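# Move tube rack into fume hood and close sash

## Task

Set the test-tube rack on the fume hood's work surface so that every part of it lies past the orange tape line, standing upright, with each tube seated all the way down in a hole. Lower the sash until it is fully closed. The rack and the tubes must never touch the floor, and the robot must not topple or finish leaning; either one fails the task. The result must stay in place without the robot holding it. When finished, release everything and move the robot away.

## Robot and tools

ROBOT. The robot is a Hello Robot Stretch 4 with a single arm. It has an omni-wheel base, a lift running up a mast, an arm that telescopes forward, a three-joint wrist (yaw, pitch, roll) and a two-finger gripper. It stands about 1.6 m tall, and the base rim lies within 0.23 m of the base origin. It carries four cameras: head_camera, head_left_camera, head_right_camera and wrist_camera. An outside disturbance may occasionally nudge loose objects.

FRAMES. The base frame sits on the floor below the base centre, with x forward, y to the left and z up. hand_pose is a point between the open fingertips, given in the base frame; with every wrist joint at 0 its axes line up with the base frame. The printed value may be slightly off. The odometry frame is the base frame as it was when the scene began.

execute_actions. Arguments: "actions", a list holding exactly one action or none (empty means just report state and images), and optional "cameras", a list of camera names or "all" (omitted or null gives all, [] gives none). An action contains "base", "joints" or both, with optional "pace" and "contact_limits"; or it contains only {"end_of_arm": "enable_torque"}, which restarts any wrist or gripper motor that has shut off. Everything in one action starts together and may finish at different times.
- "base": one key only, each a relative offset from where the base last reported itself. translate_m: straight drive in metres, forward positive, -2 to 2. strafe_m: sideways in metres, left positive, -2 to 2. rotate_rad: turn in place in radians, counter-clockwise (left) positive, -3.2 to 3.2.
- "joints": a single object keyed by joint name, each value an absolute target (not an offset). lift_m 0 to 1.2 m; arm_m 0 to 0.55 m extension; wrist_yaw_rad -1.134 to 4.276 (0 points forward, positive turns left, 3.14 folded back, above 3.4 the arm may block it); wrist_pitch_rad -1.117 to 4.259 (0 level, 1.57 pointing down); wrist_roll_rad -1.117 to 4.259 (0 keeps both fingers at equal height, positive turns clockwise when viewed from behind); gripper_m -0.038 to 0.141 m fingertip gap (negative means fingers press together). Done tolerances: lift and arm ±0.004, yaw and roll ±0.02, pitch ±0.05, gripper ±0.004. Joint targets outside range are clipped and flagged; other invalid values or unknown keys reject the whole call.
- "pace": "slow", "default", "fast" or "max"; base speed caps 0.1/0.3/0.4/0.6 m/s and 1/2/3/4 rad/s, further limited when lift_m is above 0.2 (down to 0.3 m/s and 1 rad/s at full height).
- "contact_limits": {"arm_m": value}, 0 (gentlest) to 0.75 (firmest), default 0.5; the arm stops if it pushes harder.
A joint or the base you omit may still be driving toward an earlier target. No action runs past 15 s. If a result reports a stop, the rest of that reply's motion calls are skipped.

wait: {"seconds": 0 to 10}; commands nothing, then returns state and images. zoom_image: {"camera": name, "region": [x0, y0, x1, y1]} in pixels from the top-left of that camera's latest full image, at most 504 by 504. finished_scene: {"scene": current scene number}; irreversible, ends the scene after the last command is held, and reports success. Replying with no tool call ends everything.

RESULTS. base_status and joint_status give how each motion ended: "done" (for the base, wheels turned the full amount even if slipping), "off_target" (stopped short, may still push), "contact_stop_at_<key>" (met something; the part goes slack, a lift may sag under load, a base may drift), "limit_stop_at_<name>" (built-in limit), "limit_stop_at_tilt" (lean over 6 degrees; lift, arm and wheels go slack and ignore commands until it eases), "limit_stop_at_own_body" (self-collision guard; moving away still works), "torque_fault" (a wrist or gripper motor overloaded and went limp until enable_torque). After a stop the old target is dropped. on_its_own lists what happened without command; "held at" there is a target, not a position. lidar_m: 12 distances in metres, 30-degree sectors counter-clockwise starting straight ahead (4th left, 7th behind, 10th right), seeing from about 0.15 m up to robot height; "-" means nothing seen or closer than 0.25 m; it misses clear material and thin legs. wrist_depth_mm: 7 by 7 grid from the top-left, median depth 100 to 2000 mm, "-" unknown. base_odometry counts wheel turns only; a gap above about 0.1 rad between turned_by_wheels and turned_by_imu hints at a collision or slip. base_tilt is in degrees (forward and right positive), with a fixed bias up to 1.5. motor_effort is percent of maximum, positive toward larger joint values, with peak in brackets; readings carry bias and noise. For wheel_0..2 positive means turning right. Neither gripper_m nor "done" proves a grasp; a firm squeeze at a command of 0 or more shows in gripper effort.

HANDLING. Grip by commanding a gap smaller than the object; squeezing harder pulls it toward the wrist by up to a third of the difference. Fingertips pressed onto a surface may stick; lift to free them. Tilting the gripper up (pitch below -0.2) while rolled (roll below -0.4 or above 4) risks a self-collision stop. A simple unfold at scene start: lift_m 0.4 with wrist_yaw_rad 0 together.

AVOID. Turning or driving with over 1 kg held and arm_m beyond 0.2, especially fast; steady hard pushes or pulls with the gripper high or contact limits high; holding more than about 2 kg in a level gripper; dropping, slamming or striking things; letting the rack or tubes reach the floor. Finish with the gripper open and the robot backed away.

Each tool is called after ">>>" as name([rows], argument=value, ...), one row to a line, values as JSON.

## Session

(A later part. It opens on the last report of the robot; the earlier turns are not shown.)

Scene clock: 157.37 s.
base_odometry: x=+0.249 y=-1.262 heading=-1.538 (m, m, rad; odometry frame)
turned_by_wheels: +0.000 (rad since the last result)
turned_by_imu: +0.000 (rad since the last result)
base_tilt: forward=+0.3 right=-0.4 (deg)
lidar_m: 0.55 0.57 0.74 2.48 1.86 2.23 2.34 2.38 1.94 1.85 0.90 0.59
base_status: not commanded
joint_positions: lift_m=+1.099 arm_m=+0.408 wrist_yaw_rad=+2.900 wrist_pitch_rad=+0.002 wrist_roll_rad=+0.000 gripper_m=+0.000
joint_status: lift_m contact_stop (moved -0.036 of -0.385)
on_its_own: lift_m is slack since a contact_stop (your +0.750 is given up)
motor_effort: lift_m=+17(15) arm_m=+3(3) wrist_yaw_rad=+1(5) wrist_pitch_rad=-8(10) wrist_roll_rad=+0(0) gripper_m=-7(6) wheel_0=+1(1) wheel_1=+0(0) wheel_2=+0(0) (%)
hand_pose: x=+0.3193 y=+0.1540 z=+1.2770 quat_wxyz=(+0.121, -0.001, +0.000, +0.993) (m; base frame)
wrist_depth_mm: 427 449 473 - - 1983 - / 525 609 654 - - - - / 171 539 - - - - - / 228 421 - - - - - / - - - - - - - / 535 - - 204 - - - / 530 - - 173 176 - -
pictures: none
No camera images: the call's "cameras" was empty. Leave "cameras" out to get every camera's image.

>>> execute_actions([
  {"joints":{"lift_m":0.75}},
], cameras=[])

Scene clock: 158.30 s.
base_odometry: x=+0.249 y=-1.262 heading=-1.538 (m, m, rad; odometry frame)
turned_by_wheels: +0.000 (rad since the last result)
turned_by_imu: +0.000 (rad since the last result)
base_tilt: forward=+0.2 right=-0.3 (deg)
lidar_m: 0.55 0.57 0.73 2.49 1.83 2.21 2.30 2.38 1.93 1.85 0.90 0.61
base_status: not commanded
joint_positions: lift_m=+1.073 arm_m=+0.408 wrist_yaw_rad=+2.900 wrist_pitch_rad=+0.002 wrist_roll_rad=+0.000 gripper_m=+0.000
joint_status: lift_m contact_stop (moved -0.026 of -0.349)
on_its_own: lift_m is slack since a contact_stop (your +0.750 is given up)
motor_effort: lift_m=+17(18) arm_m=+2(3) wrist_yaw_rad=+2(5) wrist_pitch_rad=-8(10) wrist_roll_rad=+0(0) gripper_m=-7(5) wheel_0=+1(0) wheel_1=+0(0) wheel_2=+0(0) (%)
hand_pose: x=+0.3193 y=+0.1539 z=+1.2508 quat_wxyz=(+0.121, -0.001, +0.000, +0.993) (m; base frame)
wrist_depth_mm: 459 480 484 - - - - / 535 - - - - - - / 171 539 - - - - - / 227 421 - - - - - / - - - - - - - / 530 - - 204 - - - / 535 - - 173 176 - -
pictures: none
No camera images: the call's "cameras" was empty. Leave "cameras" out to get every camera's image.

>>> execute_actions([
  {"joints":{"lift_m":0.75}},
], cameras=[])

Scene clock: 159.13 s.
base_odometry: x=+0.249 y=-1.262 heading=-1.538 (m, m, rad; odometry frame)
turned_by_wheels: +0.000 (rad since the last result)
turned_by_imu: +0.000 (rad since the last result)
base_tilt: forward=+0.2 right=-0.3 (deg)
lidar_m: 0.56 0.56 0.72 2.48 1.84 2.26 2.30 2.37 1.93 1.84 0.90 0.61
base_status: not commanded
joint_positions: lift_m=+1.055 arm_m=+0.408 wrist_yaw_rad=+2.900 wrist_pitch_rad=+0.002 wrist_roll_rad=+0.000 gripper_m=+0.000
joint_status: lift_m contact_stop (moved -0.018 of -0.323)
on_its_own: lift_m is slack since a contact_stop (your +0.750 is given up)
motor_effort: lift_m=+17(19) arm_m=+3(3) wrist_yaw_rad=+0(1) wrist_pitch_rad=-8(9) wrist_roll_rad=+0(0) gripper_m=-7(7) wheel_0=+0(0) wheel_1=+0(0) wheel_2=+0(0) (%)
hand_pose: x=+0.3192 y=+0.1538 z=+1.2327 quat_wxyz=(+0.120, -0.001, +0.000, +0.993) (m; base frame)
wrist_depth_mm: 535 521 500 - - - - / 539 - - - - - - / 171 530 - - - - - / 228 424 - - - - - / - - - - - - - / 530 - - 203 - - - / 530 - - 174 176 - -
pictures: none
No camera images: the call's "cameras" was empty. Leave "cameras" out to get every camera's image.

>>> execute_actions([
  {"joints":{"lift_m":0.75}},
], cameras=[])

Scene clock: 159.93 s.
base_odometry: x=+0.249 y=-1.262 heading=-1.538 (m, m, rad; odometry frame)
turned_by_wheels: +0.000 (rad since the last result)
turned_by_imu: +0.000 (rad since the last result)
base_tilt: forward=+0.3 right=-0.3 (deg)
lidar_m: 0.56 0.57 0.74 2.49 1.86 2.24 2.33 2.36 1.92 1.86 0.88 0.59
base_status: not commanded
joint_positions: lift_m=+1.041 arm_m=+0.408 wrist_yaw_rad=+2.900 wrist_pitch_rad=+0.002 wrist_roll_rad=+0.000 gripper_m=+0.000
joint_status: lift_m contact_stop (moved -0.015 of -0.305)
on_its_own: lift_m is slack since a contact_stop (your +0.750 is given up)
motor_effort: lift_m=+17(22) arm_m=+3(3) wrist_yaw_rad=+2(1) wrist_pitch_rad=-8(8) wrist_roll_rad=+0(0) gripper_m=-7(7) wheel_0=+1(1) wheel_1=+0(0) wheel_2=+0(0) (%)
hand_pose: x=+0.3192 y=+0.1539 z=+1.2182 quat_wxyz=(+0.120, -0.001, +0.000, +0.993) (m; base frame)
wrist_depth_mm: 535 544 530 - - - - / 544 - - - - - - / 171 530 - - - - - / 227 421 - - - - - / - - - - - - - / 530 - - 204 - - - / 535 - - 174 176 - -
pictures: none
No camera images: the call's "cameras" was empty. Leave "cameras" out to get every camera's image.

>>> execute_actions([
  {"joints":{"lift_m":0.75,"arm_m":0.398}},
], cameras=["head_left_camera"])

Scene clock: 160.77 s.
base_odometry: x=+0.249 y=-1.262 heading=-1.538 (m, m, rad; odometry frame)
turned_by_wheels: +0.000 (rad since the last result)
turned_by_imu: +0.000 (rad since the last result)
base_tilt: forward=+0.2 right=-0.3 (deg)
lidar_m: 0.56 0.58 0.75 2.49 1.85 2.25 2.32 2.37 1.93 1.85 0.89 0.61
base_status: not commanded
joint_positions: lift_m=+1.026 arm_m=+0.400 wrist_yaw_rad=+2.900 wrist_pitch_rad=+0.003 wrist_roll_rad=+0.000 gripper_m=+0.000
joint_status: lift_m contact_stop (moved -0.015 of -0.291); the others done
on_its_own: lift_m is slack since a contact_stop (your +0.750 is given up)
motor_effort: lift_m=+17(19) arm_m=+0(10) wrist_yaw_rad=+2(9) wrist_pitch_rad=-9(14) wrist_roll_rad=+0(0) gripper_m=-7(7) wheel_0=+1(0) wheel_1=+0(0) wheel_2=+0(0) (%)
hand_pose: x=+0.3117 y=+0.1540 z=+1.2035 quat_wxyz=(+0.121, -0.001, +0.000, +0.993) (m; base frame)
wrist_depth_mm: - 603 597 - - - - / 530 - - - - - - / 172 530 - - - - - / 221 415 - - - - - / 569 - - - - - - / 535 - - 204 - - 1983 / 535 - - 174 176 - -
pictures: head_left_camera
Images, in order (width x height): head_left_camera 420x672.

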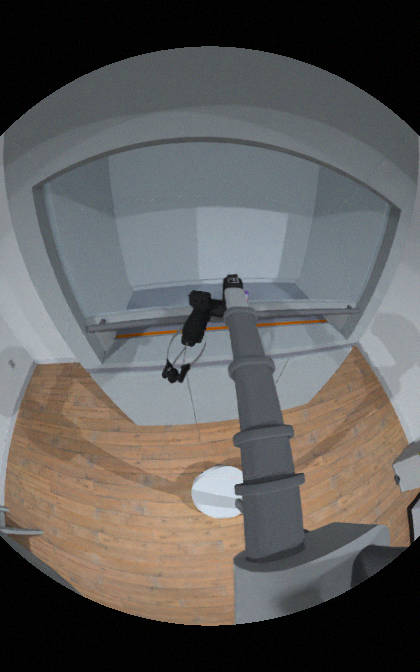

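>>> execute_actions([
  {"joints":{"lift_m":0.75},"pace":"slow"},
], cameras=[])

Scene clock: 161.63 s.
base_odometry: x=+0.249 y=-1.262 heading=-1.538 (m, m, rad; odometry frame)
turned_by_wheels: +0.000 (rad since the last result)
turned_by_imu: +0.000 (rad since the last result)
base_tilt: forward=+0.3 right=-0.3 (deg)
lidar_m: 0.55 0.57 0.75 2.48 1.84 2.25 2.32 2.38 1.92 1.87 0.89 0.59
base_status: not commanded
joint_positions: lift_m=+1.012 arm_m=+0.400 wrist_yaw_rad=+2.900 wrist_pitch_rad=+0.002 wrist_roll_rad=+0.000 gripper_m=+0.000
joint_status: lift_m contact_stop (moved -0.014 of -0.276)
on_its_own: lift_m is slack since a contact_stop (your +0.750 is given up)
motor_effort: lift_m=+18(15) arm_m=+0(0) wrist_yaw_rad=+1(4) wrist_pitch_rad=-8(11) wrist_roll_rad=+0(0) gripper_m=-6(6) wheel_0=+0(1) wheel_1=+0(0) wheel_2=+0(0) (%)
hand_pose: x=+0.3115 y=+0.1538 z=+1.1898 quat_wxyz=(+0.120, -0.001, +0.000, +0.993) (m; base frame)
wrist_depth_mm: - 654 627 - - - - / 525 - - - - - - / 171 530 - - - - - / 221 415 - - - - - / 569 - - - - - - / 525 - - 204 - - 1921 / 525 - - 173 176 - -
pictures: none
No camera images: the call's "cameras" was empty. Leave "cameras" out to get every camera's image.

>>> execute_actions([
  {"joints":{"lift_m":0.6},"pace":"fast"},
], cameras=[])

Scene clock: 162.43 s.
base_odometry: x=+0.249 y=-1.262 heading=-1.538 (m, m, rad; odometry frame)
turned_by_wheels: +0.000 (rad since the last result)
turned_by_imu: +0.000 (rad since the last result)
base_tilt: forward=+0.2 right=-0.4 (deg)
lidar_m: 0.56 0.57 0.75 2.48 1.85 2.23 2.32 2.36 1.94 1.87 0.91 0.61
base_status: not commanded
joint_positions: lift_m=+0.996 arm_m=+0.400 wrist_yaw_rad=+2.900 wrist_pitch_rad=+0.002 wrist_roll_rad=+0.000 gripper_m=+0.000
joint_status: lift_m contact_stop (moved -0.016 of -0.412)
on_its_own: lift_m is slack since a contact_stop (your +0.600 is given up)
motor_effort: lift_m=+17(14) arm_m=+0(0) wrist_yaw_rad=+0(6) wrist_pitch_rad=-8(13) wrist_roll_rad=+0(0) gripper_m=-6(7) wheel_0=+1(0) wheel_1=+0(0) wheel_2=+0(0) (%)
hand_pose: x=+0.3115 y=+0.1538 z=+1.1739 quat_wxyz=(+0.120, -0.001, +0.000, +0.993) (m; base frame)
wrist_depth_mm: - - 661 - - - - / 521 - - - - - - / 171 530 - - - - - / 220 418 - - - - - / 569 - - - - - - / 525 - - 204 - - 1921 / 525 - - 174 176 - -
pictures: none
No camera images: the call's "cameras" was empty. Leave "cameras" out to get every camera's image.

>>> execute_actions([
  {"joints":{"lift_m":0.6},"pace":"fast"},
], cameras=[])

Scene clock: 163.60 s.
base_odometry: x=+0.249 y=-1.262 heading=-1.538 (m, m, rad; odometry frame)
turned_by_wheels: +0.000 (rad since the last result)
turned_by_imu: +0.000 (rad since the last result)
base_tilt: forward=+0.3 right=-0.1 (deg)
lidar_m: 0.56 0.58 0.75 2.48 1.84 2.24 2.33 2.36 1.93 1.86 0.89 0.60
base_status: not commanded
joint_positions: lift_m=+0.976 arm_m=+0.400 wrist_yaw_rad=+2.900 wrist_pitch_rad=+0.002 wrist_roll_rad=+0.000 gripper_m=+0.000
joint_status: lift_m contact_stop (moved -0.021 of -0.396)
on_its_own: lift_m is slack since a contact_stop (your +0.600 is given up)
motor_effort: lift_m=+18(16) arm_m=+0(0) wrist_yaw_rad=-1(9) wrist_pitch_rad=-8(14) wrist_roll_rad=+0(1) gripper_m=-6(6) wheel_0=+1(1) wheel_1=+1(1) wheel_2=+0(0) (%)
hand_pose: x=+0.3115 y=+0.1538 z=+1.1532 quat_wxyz=(+0.120, -0.001, +0.000, +0.993) (m; base frame)
wrist_depth_mm: - - - - - - - / 525 - - - - - - / 171 525 - - - - - / 220 418 - - - - - / 564 - - - - - - / 530 - - 203 - - 1921 / 525 - - 174 175 - -
pictures: none
No camera images: the call's "cameras" was empty. Leave "cameras" out to get every camera's image.

>>> execute_actions([
  {"joints":{"lift_m":0.6},"pace":"fast"},
], cameras=[])

Scene clock: 164.43 s.
base_odometry: x=+0.249 y=-1.262 heading=-1.538 (m, m, rad; odometry frame)
turned_by_wheels: +0.000 (rad since the last result)
turned_by_imu: +0.000 (rad since the last result)
base_tilt: forward=+0.3 right=-0.1 (deg)
lidar_m: 0.56 0.58 0.73 2.47 1.83 2.22 2.33 2.38 1.94 1.84 0.90 0.60
base_status: not commanded
joint_positions: lift_m=+0.950 arm_m=+0.400 wrist_yaw_rad=+2.900 wrist_pitch_rad=+0.002 wrist_roll_rad=+0.000 gripper_m=+0.000
joint_status: lift_m contact_stop (moved -0.026 of -0.376)
on_its_own: lift_m is slack since a contact_stop (your +0.600 is given up)
motor_effort: lift_m=+17(17) arm_m=+0(0) wrist_yaw_rad=+0(8) wrist_pitch_rad=-8(16) wrist_roll_rad=+0(0) gripper_m=-6(7) wheel_0=+1(1) wheel_1=+0(1) wheel_2=+0(1) (%)
hand_pose: x=+0.3115 y=+0.1538 z=+1.1272 quat_wxyz=(+0.120, -0.001, +0.000, +0.993) (m; base frame)
wrist_depth_mm: - - - - - - - / 525 - - - - - - / 171 530 - - - - - / 220 418 - - - - - / 574 - - - - - - / 525 - - 203 - - 1863 / 530 - - 173 176 - -
pictures: none
No camera images: the call's "cameras" was empty. Leave "cameras" out to get every camera's image.

>>> execute_actions([
  {"joints":{"lift_m":0.6},"pace":"fast"},
], cameras=[])

Scene clock: 166.30 s.
base_odometry: x=+0.249 y=-1.262 heading=-1.538 (m, m, rad; odometry frame)
turned_by_wheels: +0.000 (rad since the last result)
turned_by_imu: +0.000 (rad since the last result)
base_tilt: forward=+0.2 right=-0.2 (deg)
lidar_m: 0.56 0.57 0.73 2.48 1.84 2.25 2.32 2.38 1.93 1.86 0.90 0.60
base_status: not commanded
joint_positions: lift_m=+0.918 arm_m=+0.400 wrist_yaw_rad=+2.900 wrist_pitch_rad=+0.002 wrist_roll_rad=+0.000 gripper_m=+0.000
joint_status: lift_m contact_stop (moved -0.032 of -0.350)
on_its_own: lift_m is slack since a contact_stop (your +0.600 is given up)
motor_effort: lift_m=+18(19) arm_m=+0(0) wrist_yaw_rad=+0(10) wrist_pitch_rad=-8(16) wrist_roll_rad=+1(0) gripper_m=-6(6) wheel_0=+1(1) wheel_1=-1(1) wheel_2=+0(1) (%)
hand_pose: x=+0.3115 y=+0.1538 z=+1.0952 quat_wxyz=(+0.120, -0.001, +0.000, +0.993) (m; base frame)
wrist_depth_mm: - - - - - - - / 525 - - - - - - / 172 525 - - - - - / 220 415 - - - - - / 569 - - - - - - / 525 - - 204 - - - / 530 - - 174 176 - -
pictures: none
No camera images: the call's "cameras" was empty. Leave "cameras" out to get every camera's image.

Now default pace near the end.

>>> execute_actions([
  {"joints":{"lift_m":0.7}},
], cameras=[])

Scene clock: 167.27 s.
base_odometry: x=+0.249 y=-1.262 heading=-1.538 (m, m, rad; odometry frame)
turned_by_wheels: +0.000 (rad since the last result)
turned_by_imu: +0.000 (rad since the last result)
base_tilt: forward=+0.2 right=-0.3 (deg)
lidar_m: 0.55 0.55 0.76 2.49 1.84 2.23 2.33 2.37 1.94 1.86 0.91 0.60
base_status: not commanded
joint_positions: lift_m=+0.887 arm_m=+0.400 wrist_yaw_rad=+2.900 wrist_pitch_rad=+0.002 wrist_roll_rad=+0.000 gripper_m=+0.000
joint_status: lift_m contact_stop (moved -0.031 of -0.218)
on_its_own: lift_m is slack since a contact_stop (your +0.700 is given up)
motor_effort: lift_m=+18(17) arm_m=+0(0) wrist_yaw_rad=+1(6) wrist_pitch_rad=-8(14) wrist_roll_rad=+0(0) gripper_m=-6(6) wheel_0=+1(1) wheel_1=+0(0) wheel_2=+0(1) (%)
hand_pose: x=+0.3115 y=+0.1538 z=+1.0645 quat_wxyz=(+0.120, -0.001, +0.000, +0.993) (m; base frame)
wrist_depth_mm: - - - - - - - / 525 - - - - - - / 171 521 - - - - - / 220 415 - - - - - / 569 - - - - - - / 525 - - 204 - - - / 530 - - 174 176 - -
pictures: none
No camera images: the call's "cameras" was empty. Leave "cameras" out to get every camera's image.

>>> execute_actions([
  {"joints":{"lift_m":0.7}},
], cameras=[])

Scene clock: 168.50 s.
base_odometry: x=+0.249 y=-1.262 heading=-1.538 (m, m, rad; odometry frame)
turned_by_wheels: +0.000 (rad since the last result)
turned_by_imu: +0.000 (rad since the last result)
base_tilt: forward=+0.2 right=-0.3 (deg)
lidar_m: 0.55 0.56 0.74 2.48 1.85 2.24 2.33 2.37 1.93 1.85 0.88 0.61
base_status: not commanded
joint_positions: lift_m=+0.861 arm_m=+0.400 wrist_yaw_rad=+2.900 wrist_pitch_rad=+0.002 wrist_roll_rad=+0.000 gripper_m=+0.000
joint_status: lift_m contact_stop (moved -0.026 of -0.187)
on_its_own: lift_m is slack since a contact_stop (your +0.700 is given up)
motor_effort: lift_m=+18(15) arm_m=+0(0) wrist_yaw_rad=+1(8) wrist_pitch_rad=-9(13) wrist_roll_rad=+0(0) gripper_m=-5(7) wheel_0=+0(1) wheel_1=+0(0) wheel_2=+0(0) (%)
hand_pose: x=+0.3115 y=+0.1538 z=+1.0383 quat_wxyz=(+0.120, -0.001, +0.000, +0.993) (m; base frame)
wrist_depth_mm: - - - - - - - / 525 - - - - - - / 171 521 - - - - - / 222 415 - - - - - / 564 - - - - - - / 530 - - 204 - - - / 530 - - 174 176 - -
pictures: none
No camera images: the call's "cameras" was empty. Leave "cameras" out to get every camera's image.

>>> execute_actions([
  {"joints":{"lift_m":0.75},"pace":"slow"},
], cameras=[])

Scene clock: 169.50 s.
base_odometry: x=+0.249 y=-1.262 heading=-1.538 (m, m, rad; odometry frame)
turned_by_wheels: +0.000 (rad since the last result)
turned_by_imu: +0.000 (rad since the last result)
base_tilt: forward=+0.2 right=-0.2 (deg)
lidar_m: 0.56 0.57 0.74 2.48 1.84 2.22 2.31 2.37 1.96 1.84 0.90 0.61
base_status: not commanded
joint_positions: lift_m=+0.842 arm_m=+0.400 wrist_yaw_rad=+2.900 wrist_pitch_rad=+0.002 wrist_roll_rad=+0.000 gripper_m=+0.000
joint_status: lift_m contact_stop (moved -0.019 of -0.111)
on_its_own: lift_m is slack since a contact_stop (your +0.750 is given up)
motor_effort: lift_m=+17(19) arm_m=+0(0) wrist_yaw_rad=-1(2) wrist_pitch_rad=-8(11) wrist_roll_rad=+0(0) gripper_m=-6(7) wheel_0=+0(1) wheel_1=+0(0) wheel_2=+0(0) (%)
hand_pose: x=+0.3115 y=+0.1538 z=+1.0195 quat_wxyz=(+0.120, -0.001, +0.000, +0.993) (m; base frame)
wrist_depth_mm: - - - - - - - / 530 - - - - - - / 171 530 - - - - - / 220 415 - - - - - / 569 - - - - - - / 530 - - 203 - - - / 525 - - 174 176 - -
pictures: none
No camera images: the call's "cameras" was empty. Leave "cameras" out to get every camera's image.

>>> execute_actions([
  {"joints":{"lift_m":0.75},"pace":"slow"},
], cameras=["head_camera"])

Scene clock: 170.40 s.
base_odometry: x=+0.249 y=-1.262 heading=-1.538 (m, m, rad; odometry frame)
turned_by_wheels: +0.000 (rad since the last result)
turned_by_imu: +0.000 (rad since the last result)
base_tilt: forward=+0.1 right=-0.3 (deg)
lidar_m: 0.55 0.58 0.74 2.48 1.84 2.24 2.33 2.38 1.95 1.83 0.91 0.61
base_status: not commanded
joint_positions: lift_m=+0.841 arm_m=+0.400 wrist_yaw_rad=+2.901 wrist_pitch_rad=+0.002 wrist_roll_rad=+0.000 gripper_m=+0.000
joint_status: lift_m contact_stop (moved -0.001 of -0.092)
on_its_own: lift_m is slack since a contact_stop (your +0.750 is given up)
motor_effort: lift_m=+13(15) arm_m=+0(0) wrist_yaw_rad=-1(4) wrist_pitch_rad=-9(11) wrist_roll_rad=+0(0) gripper_m=-5(7) wheel_0=+1(1) wheel_1=+0(0) wheel_2=+0(0) (%)
hand_pose: x=+0.3115 y=+0.1537 z=+1.0181 quat_wxyz=(+0.120, -0.001, +0.000, +0.993) (m; base frame)
wrist_depth_mm: - - - - - - - / 525 - - - - - - / 171 525 - - - - - / 220 415 - - - - - / 569 - - - - - - / 535 - - 204 - - - / 535 - - 173 175 - -
pictures: head_camera
Images, in order (width x height): head_camera 420x560.

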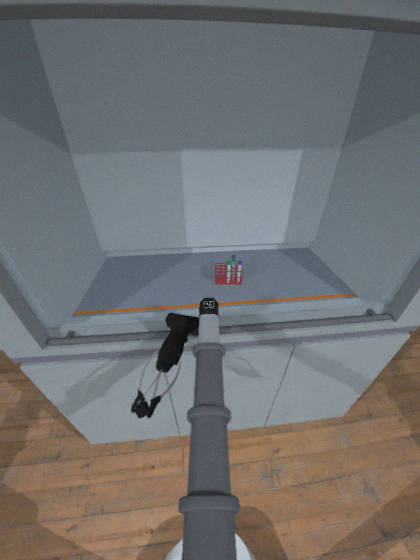

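Bottomed. Retreat.

>>> execute_actions([
  {"joints":{"lift_m":0.9}},
], cameras=[])

>>> execute_actions([
  {"joints":{"arm_m":0.0},"base":{"translate_m":-0.4}},
], cameras=["head_camera"])

>>> finished_scene(scene=2)

Scene clock: 171.73 s.
base_odometry: x=+0.249 y=-1.262 heading=-1.538 (m, m, rad; odometry frame)
turned_by_wheels: +0.000 (rad since the last result)
turned_by_imu: +0.000 (rad since the last result)
base_tilt: forward=+0.2 right=-0.3 (deg)
lidar_m: 0.56 0.57 0.74 2.48 1.84 2.22 2.32 2.37 1.93 1.87 0.89 0.60
base_status: not commanded
joint_positions: lift_m=+0.900 arm_m=+0.400 wrist_yaw_rad=+2.900 wrist_pitch_rad=+0.002 wrist_roll_rad=+0.000 gripper_m=+0.000
joint_status: all done
motor_effort: lift_m=+22(23) arm_m=+0(0) wrist_yaw_rad=+1(1) wrist_pitch_rad=-9(9) wrist_roll_rad=+0(0) gripper_m=-7(6) wheel_0=+1(1) wheel_1=+0(0) wheel_2=+0(0) (%)
hand_pose: x=+0.3116 y=+0.1539 z=+1.0772 quat_wxyz=(+0.121, -0.001, +0.000, +0.993) (m; base frame)
wrist_depth_mm: - - - - - - - / 530 - - - - - - / 171 525 - - - - - / 221 413 - - - - - / 574 - - - - - - / 525 - - 203 - - - / 530 - - 174 176 - -
pictures: none
No camera images: the call's "cameras" was empty. Leave "cameras" out to get every camera's image.

Scene clock: 174.57 s.
base_odometry: x=+0.235 y=-0.862 heading=-1.538 (m, m, rad; odometry frame)
turned_by_wheels: +0.000 (rad since the last result)
turned_by_imu: +0.000 (rad since the last result)
base_tilt: forward=+0.1 right=-0.3 (deg)
lidar_m: 0.96 0.98 2.36 1.81 1.67 2.06 1.91 1.95 2.04 1.82 2.32 1.02
base_status: done
joint_positions: lift_m=+0.900 arm_m=+0.001 wrist_yaw_rad=+2.900 wrist_pitch_rad=+0.002 wrist_roll_rad=+0.000 gripper_m=+0.000
joint_status: all done
motor_effort: lift_m=+21(22) arm_m=-7(8) wrist_yaw_rad=+0(2) wrist_pitch_rad=-7(8) wrist_roll_rad=+0(0) gripper_m=-8(6) wheel_0=-4(8) wheel_1=-3(10) wheel_2=+1(12) (%)
hand_pose: x=-0.0871 y=+0.1539 z=+1.0773 quat_wxyz=(+0.120, -0.001, +0.000, +0.993) (m; base frame)
wrist_depth_mm: 145 1983 - - - - - / 144 1921 - - - - - / 143 241 - - - - - / 157 1921 - - - - - / 1708 1863 - - - - - / 1756 1863 1983 204 - - - / 1756 1808 1983 173 176 - 1863
pictures: head_camera
Images, in order (width x height): head_camera 420x560.

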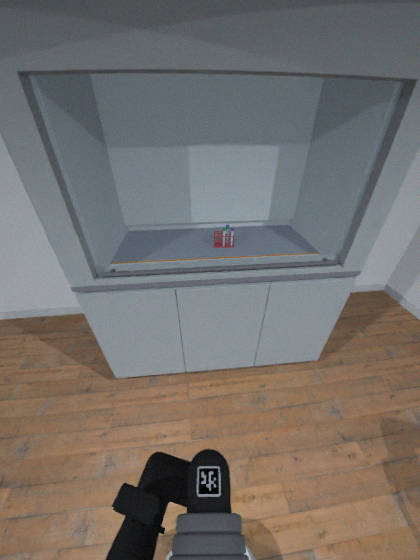

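The scene is finished: the task was done.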